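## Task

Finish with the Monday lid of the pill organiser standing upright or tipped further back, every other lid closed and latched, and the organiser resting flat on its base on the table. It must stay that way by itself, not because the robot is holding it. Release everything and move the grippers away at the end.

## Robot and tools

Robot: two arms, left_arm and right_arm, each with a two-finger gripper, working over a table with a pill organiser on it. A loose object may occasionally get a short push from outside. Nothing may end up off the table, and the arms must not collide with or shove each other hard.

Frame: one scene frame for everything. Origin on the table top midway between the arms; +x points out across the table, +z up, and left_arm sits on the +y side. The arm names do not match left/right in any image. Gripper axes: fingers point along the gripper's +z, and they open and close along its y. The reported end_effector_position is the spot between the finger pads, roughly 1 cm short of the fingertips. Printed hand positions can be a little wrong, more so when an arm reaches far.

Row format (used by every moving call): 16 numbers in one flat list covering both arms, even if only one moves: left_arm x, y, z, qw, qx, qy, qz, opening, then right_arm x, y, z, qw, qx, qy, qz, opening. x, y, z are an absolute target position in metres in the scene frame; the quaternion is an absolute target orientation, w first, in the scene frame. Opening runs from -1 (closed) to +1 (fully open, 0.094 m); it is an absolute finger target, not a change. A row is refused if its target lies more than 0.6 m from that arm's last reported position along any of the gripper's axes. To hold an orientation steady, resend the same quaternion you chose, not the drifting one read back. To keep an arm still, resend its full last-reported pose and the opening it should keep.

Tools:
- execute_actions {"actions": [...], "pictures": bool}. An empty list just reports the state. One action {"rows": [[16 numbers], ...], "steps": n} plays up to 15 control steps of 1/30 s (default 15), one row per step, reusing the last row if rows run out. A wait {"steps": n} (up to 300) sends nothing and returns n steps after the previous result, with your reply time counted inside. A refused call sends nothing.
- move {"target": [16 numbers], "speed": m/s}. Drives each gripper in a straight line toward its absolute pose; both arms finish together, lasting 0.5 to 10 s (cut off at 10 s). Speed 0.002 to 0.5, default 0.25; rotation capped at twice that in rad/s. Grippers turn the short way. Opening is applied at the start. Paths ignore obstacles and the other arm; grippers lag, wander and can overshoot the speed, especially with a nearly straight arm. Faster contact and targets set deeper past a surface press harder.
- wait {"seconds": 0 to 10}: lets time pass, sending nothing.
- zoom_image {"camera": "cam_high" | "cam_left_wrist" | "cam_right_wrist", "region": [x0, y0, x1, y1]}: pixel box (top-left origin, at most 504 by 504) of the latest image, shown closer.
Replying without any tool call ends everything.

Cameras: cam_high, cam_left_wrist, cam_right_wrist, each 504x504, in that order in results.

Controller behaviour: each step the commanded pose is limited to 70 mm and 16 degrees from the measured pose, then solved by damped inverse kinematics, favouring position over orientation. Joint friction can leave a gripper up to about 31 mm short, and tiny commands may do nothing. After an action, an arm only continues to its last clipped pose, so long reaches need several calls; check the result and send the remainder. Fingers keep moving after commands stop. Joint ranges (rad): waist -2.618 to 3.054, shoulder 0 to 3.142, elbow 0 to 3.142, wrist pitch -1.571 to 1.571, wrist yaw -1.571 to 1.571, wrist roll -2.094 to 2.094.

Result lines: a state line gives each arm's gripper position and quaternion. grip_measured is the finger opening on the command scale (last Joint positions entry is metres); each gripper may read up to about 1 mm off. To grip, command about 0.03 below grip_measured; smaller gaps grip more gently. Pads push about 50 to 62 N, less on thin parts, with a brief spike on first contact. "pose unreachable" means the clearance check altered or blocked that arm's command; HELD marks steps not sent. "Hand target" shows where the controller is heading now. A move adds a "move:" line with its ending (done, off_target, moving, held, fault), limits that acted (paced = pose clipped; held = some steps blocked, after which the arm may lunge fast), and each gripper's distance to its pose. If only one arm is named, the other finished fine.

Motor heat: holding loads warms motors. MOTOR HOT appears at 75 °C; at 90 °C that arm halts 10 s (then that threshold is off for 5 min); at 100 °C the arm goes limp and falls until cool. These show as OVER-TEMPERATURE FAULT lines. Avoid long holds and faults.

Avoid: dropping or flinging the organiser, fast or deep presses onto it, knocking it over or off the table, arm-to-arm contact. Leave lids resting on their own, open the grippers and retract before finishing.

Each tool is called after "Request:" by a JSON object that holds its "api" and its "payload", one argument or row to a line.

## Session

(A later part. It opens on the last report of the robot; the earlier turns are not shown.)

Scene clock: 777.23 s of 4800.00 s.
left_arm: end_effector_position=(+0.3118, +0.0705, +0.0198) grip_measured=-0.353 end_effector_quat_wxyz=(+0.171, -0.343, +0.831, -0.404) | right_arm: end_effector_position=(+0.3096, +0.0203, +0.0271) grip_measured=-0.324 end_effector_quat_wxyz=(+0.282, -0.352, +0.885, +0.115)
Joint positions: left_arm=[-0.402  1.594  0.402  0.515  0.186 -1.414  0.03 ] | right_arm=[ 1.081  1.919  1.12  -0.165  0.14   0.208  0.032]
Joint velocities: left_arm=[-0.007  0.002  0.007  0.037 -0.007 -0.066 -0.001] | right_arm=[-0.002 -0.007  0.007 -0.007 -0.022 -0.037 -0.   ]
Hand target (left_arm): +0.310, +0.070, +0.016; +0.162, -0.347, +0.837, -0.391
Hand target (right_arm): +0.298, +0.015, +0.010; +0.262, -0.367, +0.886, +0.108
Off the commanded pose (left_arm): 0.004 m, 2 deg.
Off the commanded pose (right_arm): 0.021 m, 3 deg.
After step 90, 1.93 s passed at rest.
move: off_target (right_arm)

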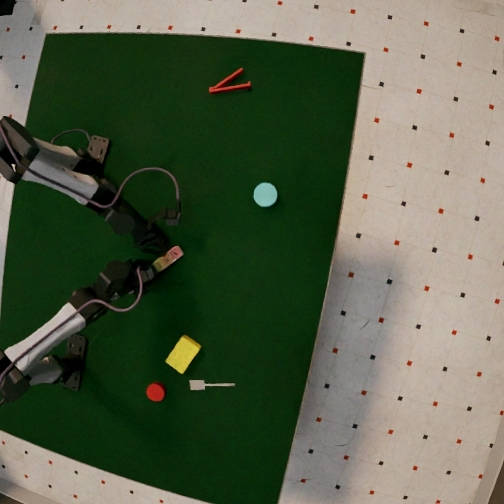

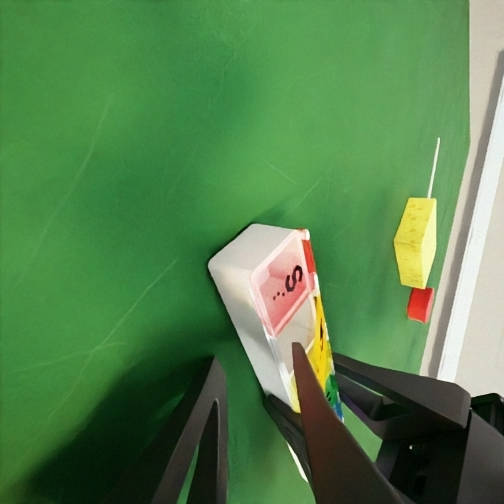

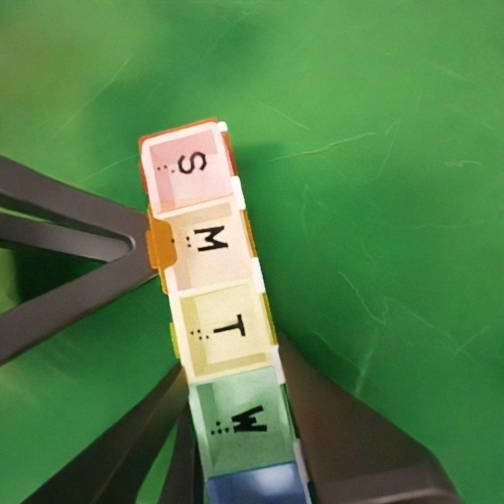

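Request:
{"api": "move", "payload": {
  "target": [0.316,0.064,0.036,0.162,-0.347,0.837,-0.391,-0.6, 0.298,0.015,0.010,0.262,-0.367,0.886,0.108,-0.4],
  "speed": 0.04
}}

Request:
{"api": "move", "payload": {
  "target": [0.330,0.050,0.044,0.162,-0.347,0.837,-0.391,-0.95, 0.298,0.015,0.010,0.262,-0.367,0.886,0.108,-0.4],
  "speed": 0.04
}}

Scene clock: 786.27 s of 4800.00 s.
left_arm: end_effector_position=(+0.3156, +0.0689, +0.0281) grip_measured=-0.598 end_effector_quat_wxyz=(+0.160, -0.349, +0.838, -0.388) | right_arm: end_effector_position=(+0.3095, +0.0203, +0.0271) grip_measured=-0.324 end_effector_quat_wxyz=(+0.282, -0.352, +0.885, +0.116)
Joint positions: left_arm=[-0.402  1.557  0.469  0.369  0.183 -1.416  0.019] | right_arm=[ 1.081  1.919  1.12  -0.165  0.139  0.208  0.032]
Joint velocities: left_arm=[-0.007 -0.012 -0.007  0.007  0.037  0.022  0.001] | right_arm=[-0.002 -0.002 -0.007 -0.066  0.037 -0.051 -0.001]
Hand target (left_arm): +0.316, +0.064, +0.036; +0.162, -0.347, +0.837, -0.391
Hand target (right_arm): +0.298, +0.015, +0.010; +0.262, -0.367, +0.886, +0.108
Off the commanded pose (left_arm): 0.009 m, 1 deg.
Off the commanded pose (right_arm): 0.021 m, 3 deg.
After step 90, 4.83 s passed at rest.
move: off_target (right_arm)

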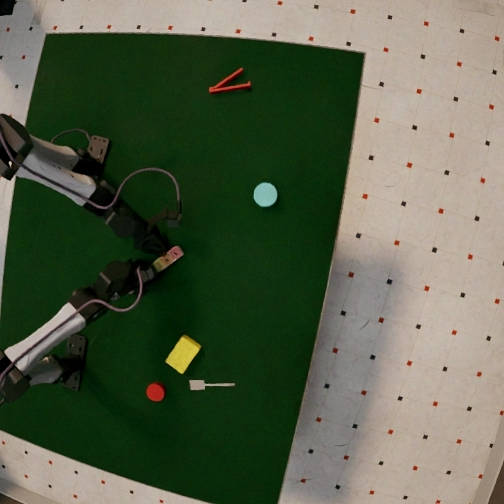

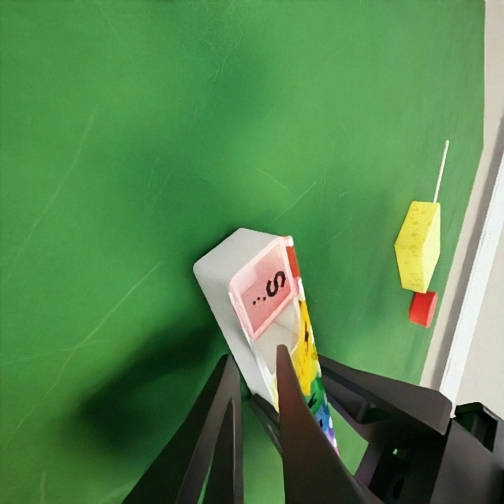

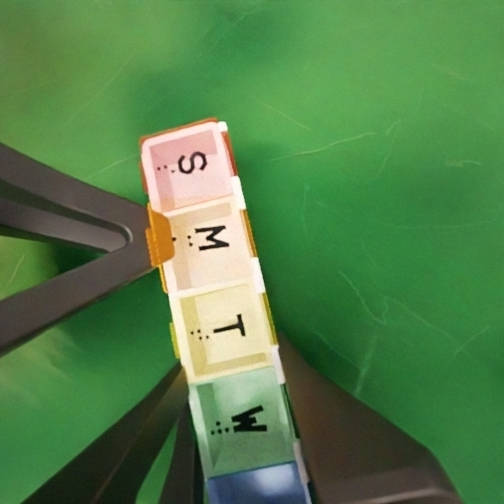

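Scene clock: 787.23 s of 4800.00 s.
left_arm: end_effector_position=(+0.3325, +0.0521, +0.0523) grip_measured=-0.948 end_effector_quat_wxyz=(+0.172, -0.342, +0.831, -0.405) | right_arm: end_effector_position=(+0.3097, +0.0202, +0.0271) grip_measured=-0.324 end_effector_quat_wxyz=(+0.283, -0.352, +0.885, +0.115)
Joint positions: left_arm=[-0.422  1.557  0.557  0.329  0.17  -1.425  0.002] | right_arm=[ 1.081  1.919  1.12  -0.165  0.14   0.207  0.032]
Joint velocities: left_arm=[-0.012 -0.007 -0.002 -0.037 -0.022  0.007  0.   ] | right_arm=[ 0.022 -0.012 -0.007  0.081  0.022  0.037  0.001]
Hand target (left_arm): +0.330, +0.050, +0.044; +0.162, -0.347, +0.837, -0.391
Hand target (right_arm): +0.298, +0.015, +0.010; +0.262, -0.367, +0.886, +0.108
Off the commanded pose (left_arm): 0.009 m, 2 deg.
Off the commanded pose (right_arm): 0.021 m, 3 deg.
move: off_target (right_arm)

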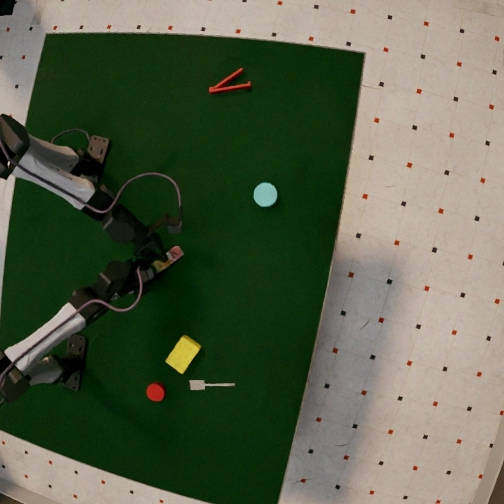

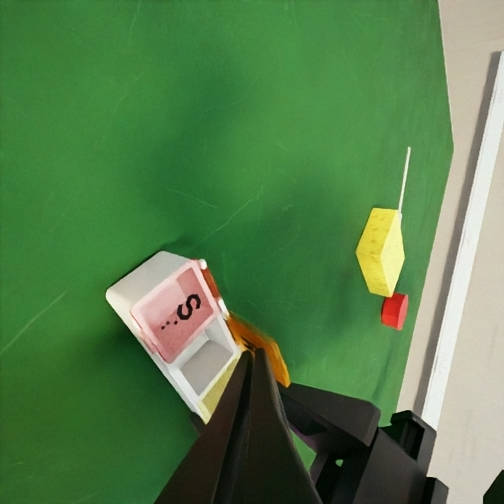

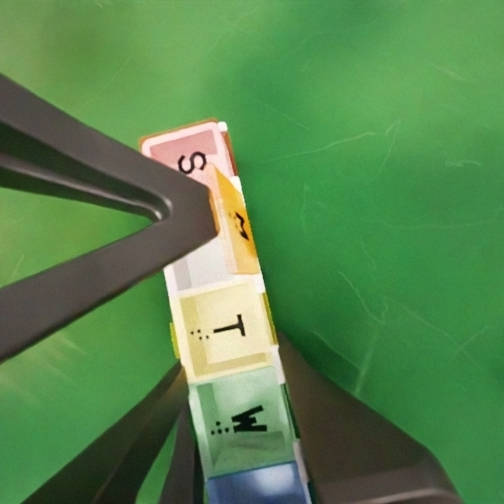

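Request:
{"api": "move", "payload": {
  "target": [0.343,0.041,0.040,0.162,-0.347,0.837,-0.391,-0.95, 0.298,0.015,0.012,0.262,-0.367,0.886,0.108,-0.4],
  "speed": 0.04
}}

Scene clock: 793.27 s of 4800.00 s.
left_arm: end_effector_position=(+0.3432, +0.0457, +0.0472) grip_measured=-0.948 end_effector_quat_wxyz=(+0.168, -0.345, +0.833, -0.399) | right_arm: end_effector_position=(+0.3097, +0.0202, +0.0271) grip_measured=-0.324 end_effector_quat_wxyz=(+0.283, -0.352, +0.885, +0.115)
Joint positions: left_arm=[-0.422  1.62   0.61   0.324  0.168 -1.428  0.002] | right_arm=[ 1.081  1.919  1.12  -0.165  0.14   0.207  0.032]
Joint velocities: left_arm=[-0.012 -0.012 -0.022 -0.037 -0.007  0.081  0.001] | right_arm=[-0.017 -0.017 -0.022 -0.022 -0.037 -0.037  0.001]
Hand target (left_arm): +0.343, +0.041, +0.040; +0.162, -0.347, +0.837, -0.391
Hand target (right_arm): +0.298, +0.015, +0.012; +0.262, -0.367, +0.886, +0.108
Off the commanded pose (left_arm): 0.009 m, 1 deg.
Off the commanded pose (right_arm): 0.020 m, 3 deg.
After step 90, 2.10 s passed at rest.
move: off_target (right_arm)

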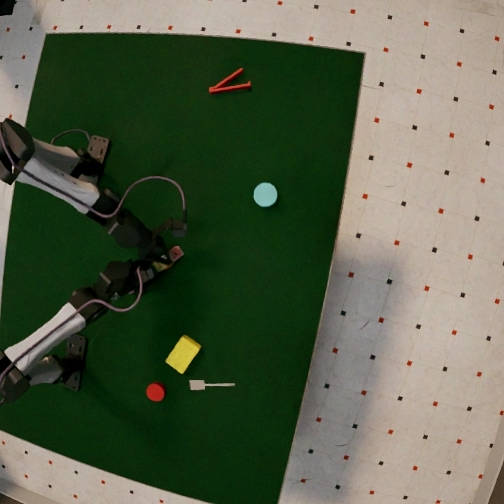

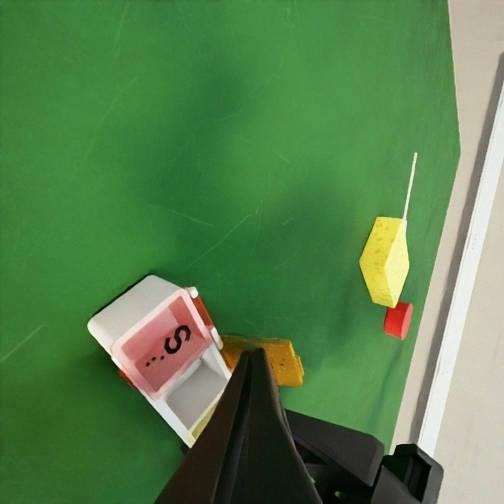

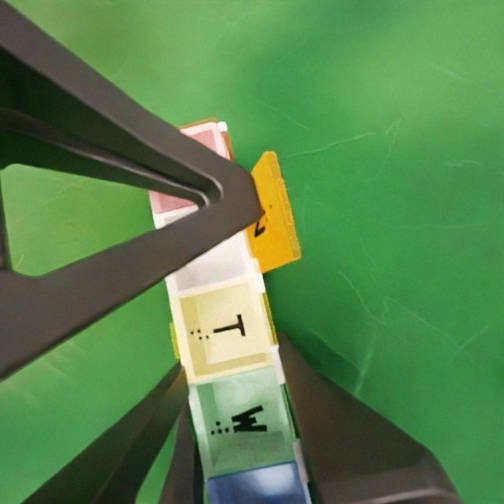

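Lid is past upright. Retract left (back and up), then release.

Request:
{"api": "move", "payload": {
  "target": [0.30,0.10,0.09,0.162,-0.347,0.837,-0.391,-0.95, 0.305,0.020,0.025,0.276,-0.357,0.884,0.123,-0.4],
  "speed": 0.12
}}

Request:
{"api": "move", "payload": {
  "target": [0.22,0.25,0.18,0.30,-0.1,0.90,-0.3,-0.95, 0.305,0.020,0.025,0.276,-0.357,0.884,0.123,0.2],
  "speed": 0.3
}}

Scene clock: 799.20 s of 4800.00 s.
left_arm: end_effector_position=(+0.3070, +0.0925, +0.0954) grip_measured=-0.948 end_effector_quat_wxyz=(+0.169, -0.344, +0.832, -0.400) | right_arm: end_effector_position=(+0.3086, +0.0210, +0.0270) grip_measured=-0.324 end_effector_quat_wxyz=(+0.281, -0.353, +0.885, +0.118)
Joint positions: left_arm=[-0.327  1.24   0.534  0.01   0.243 -1.365  0.002] | right_arm=[ 1.081  1.919  1.12  -0.165  0.132  0.207  0.032]
Joint velocities: left_arm=[-0.002 -0.007 -0.012  0.037 -0.007  0.037 -0.   ] | right_arm=[ 0.007 -0.002 -0.017 -0.037  0.007  0.037  0.   ]
Hand target (left_arm): +0.300, +0.099, +0.089; +0.161, -0.348, +0.836, -0.392
Hand target (right_arm): +0.305, +0.020, +0.025; +0.276, -0.357, +0.884, +0.123
Off the commanded pose (left_arm): 0.012 m, 1 deg.
Off the commanded pose (right_arm): 0.004 m, 1 deg.
After step 90, 1.60 s passed at rest.
move: off_target (left_arm)

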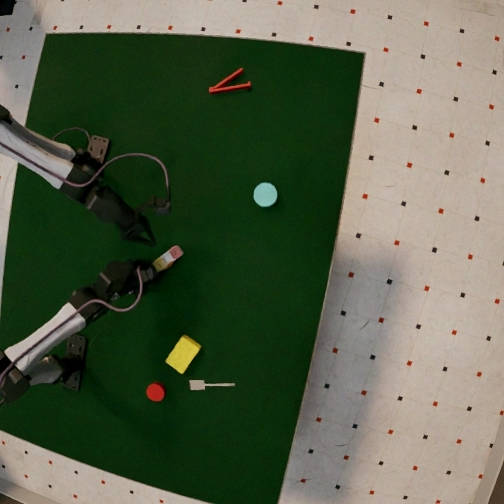

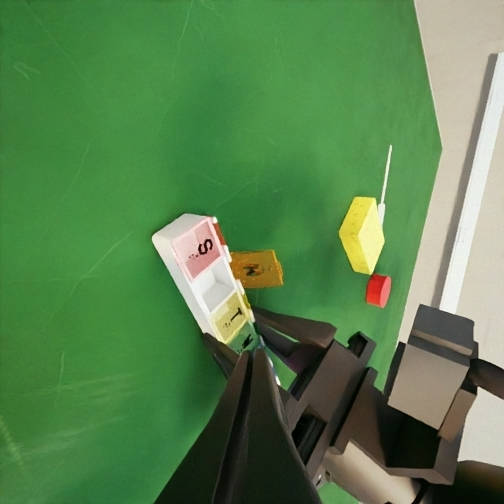

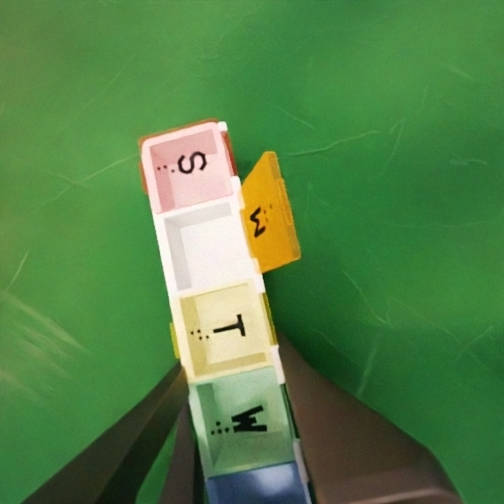

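Scene clock: 801.17 s of 4800.00 s.
left_arm: end_effector_position=(+0.2204, +0.2439, +0.1813) grip_measured=-0.948 end_effector_quat_wxyz=(+0.314, -0.097, +0.895, -0.302) | right_arm: end_effector_position=(+0.3079, +0.0215, +0.0269) grip_measured=+0.198 end_effector_quat_wxyz=(+0.279, -0.354, +0.884, +0.120)
Joint positions: left_arm=[ 0.553  0.72   0.734 -1.038  0.76  -0.026  0.002] | right_arm=[ 1.081  1.919  1.12  -0.165  0.127  0.207  0.056]
Joint velocities: left_arm=[-0.017  0.012  0.002 -0.022  0.022  0.022  0.   ] | right_arm=[ 0.007  0.007 -0.007  0.007  0.037 -0.066 -0.001]
Hand target (left_arm): +0.220, +0.245, +0.181; +0.303, -0.103, +0.896, -0.307
Hand target (right_arm): +0.305, +0.020, +0.025; +0.276, -0.357, +0.884, +0.123
Off the commanded pose (left_arm): 0.006 m, 2 deg.
Off the commanded pose (right_arm): 0.004 m, 1 deg.
move: done

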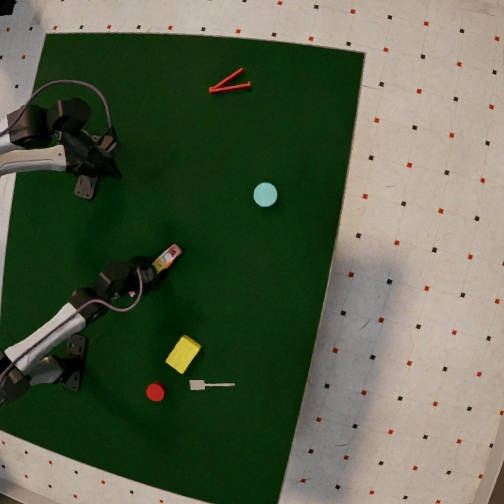

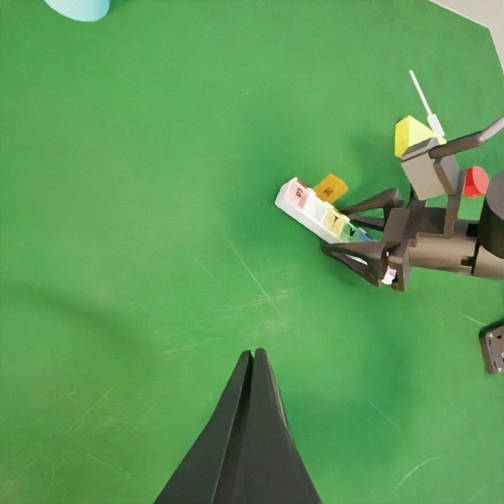

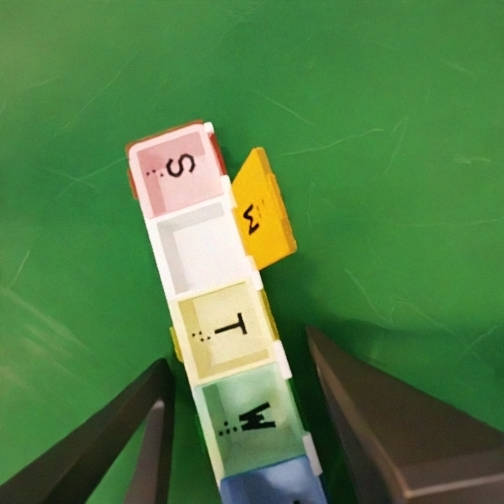

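Request:
{"api": "move", "payload": {
  "target": [0.22,0.25,0.18,0.30,-0.1,0.90,-0.3,-0.95, 0.275,-0.012,0.10,0.276,-0.357,0.884,0.123,0.2],
  "speed": 0.12
}}

Request:
{"api": "move", "payload": {
  "target": [0.22,0.25,0.18,0.30,-0.1,0.90,-0.3,-0.95, 0.2,-0.2,0.18,0.276,-0.357,0.884,0.123,0.2],
  "speed": 0.3
}}

Request:
{"api": "zoom_image", "payload": {
  "camera": "cam_high",
  "region": [90,220,210,320]
}}

Scene clock: 810.03 s of 4800.00 s.
left_arm: end_effector_position=(+0.2200, +0.2484, +0.1804) grip_measured=-0.948 end_effector_quat_wxyz=(+0.312, -0.093, +0.898, -0.296) | right_arm: end_effector_position=(+0.2794, -0.0093, +0.1020) grip_measured=+0.198 end_effector_quat_wxyz=(+0.281, -0.357, +0.882, +0.127)
Joint positions: left_arm=[ 0.58   0.742  0.748 -1.065  0.761  0.024  0.002] | right_arm=[ 1.1    1.645  1.103 -0.412  0.127  0.217  0.056]
Joint velocities: left_arm=[-0.002  0.022 -0.002  0.095  0.022 -0.037 -0.001] | right_arm=[ 0.017  0.012  0.007  0.022 -0.066 -0.051 -0.001]
Hand target (left_arm): +0.220, +0.250, +0.180; +0.301, -0.101, +0.900, -0.300
Hand target (right_arm): +0.274, -0.013, +0.100; +0.276, -0.357, +0.884, +0.123
Off the commanded pose (left_arm): 0.002 m, 2 deg.
Off the commanded pose (right_arm): 0.006 m, 1 deg.
After step 90, 4.57 s passed at rest.
move: done

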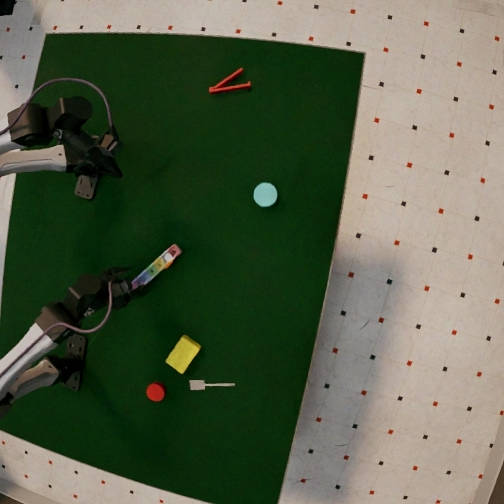

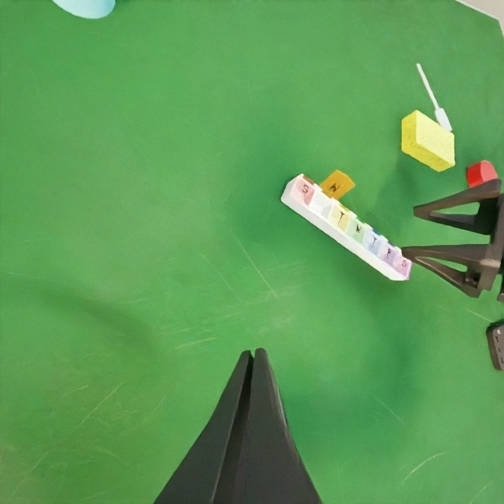

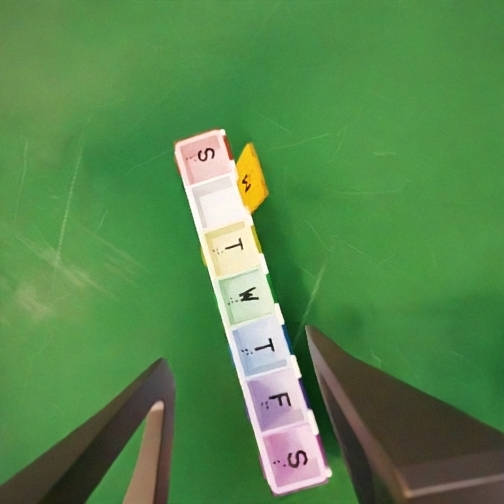

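Scene clock: 811.53 s of 4800.00 s.
left_arm: end_effector_position=(+0.2199, +0.2484, +0.1803) grip_measured=-0.948 end_effector_quat_wxyz=(+0.312, -0.092, +0.898, -0.296) | right_arm: end_effector_position=(+0.1992, -0.2000, +0.1765) grip_measured=+0.198 end_effector_quat_wxyz=(+0.278, -0.356, +0.884, +0.117)
Joint positions: left_arm=[ 0.58   0.742  0.748 -1.066  0.761  0.027  0.002] | right_arm=[ 0.873  0.819  0.866 -1.005  0.01   0.031  0.056]
Joint velocities: left_arm=[-0.017 -0.017 -0.017  0.037  0.022 -0.022  0.001] | right_arm=[ 0.002 -0.002 -0.002 -0.037  0.11   0.022 -0.   ]
Hand target (left_arm): +0.220, +0.250, +0.180; +0.301, -0.100, +0.900, -0.300
Hand target (right_arm): +0.197, -0.202, +0.178; +0.278, -0.358, +0.883, +0.119
Off the commanded pose (left_arm): 0.002 m, 2 deg.
Off the commanded pose (right_arm): 0.004 m, 1 deg.
move: done

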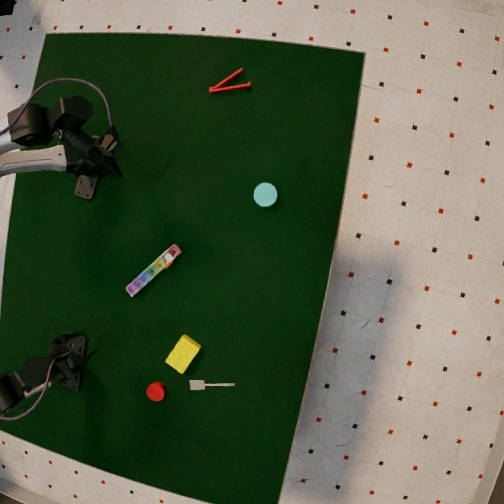

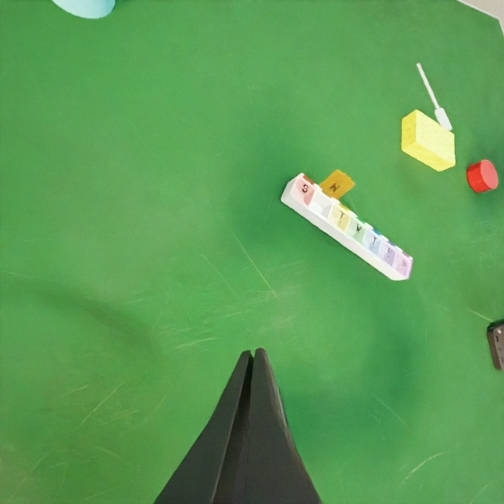

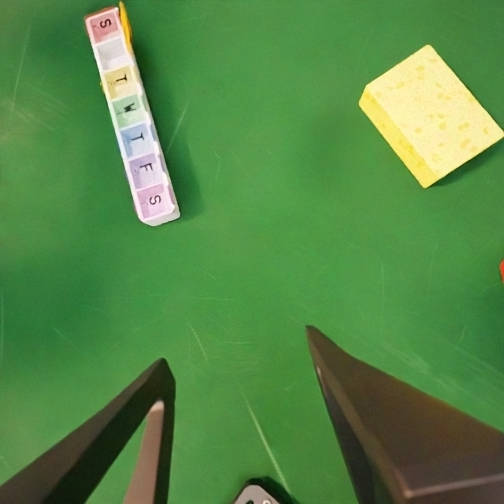

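Region (90, 220, 210, 320) of cam_high's 504x504 image, scaled by 4.200, with more detail than that image has.

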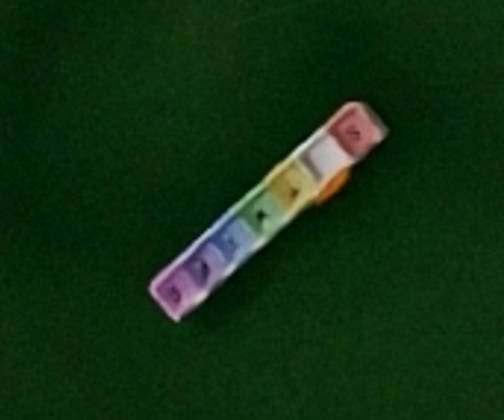

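Request:
{"api": "finished_scene", "payload": {
  "scene": 2
}}

The scene is finished: the task was done.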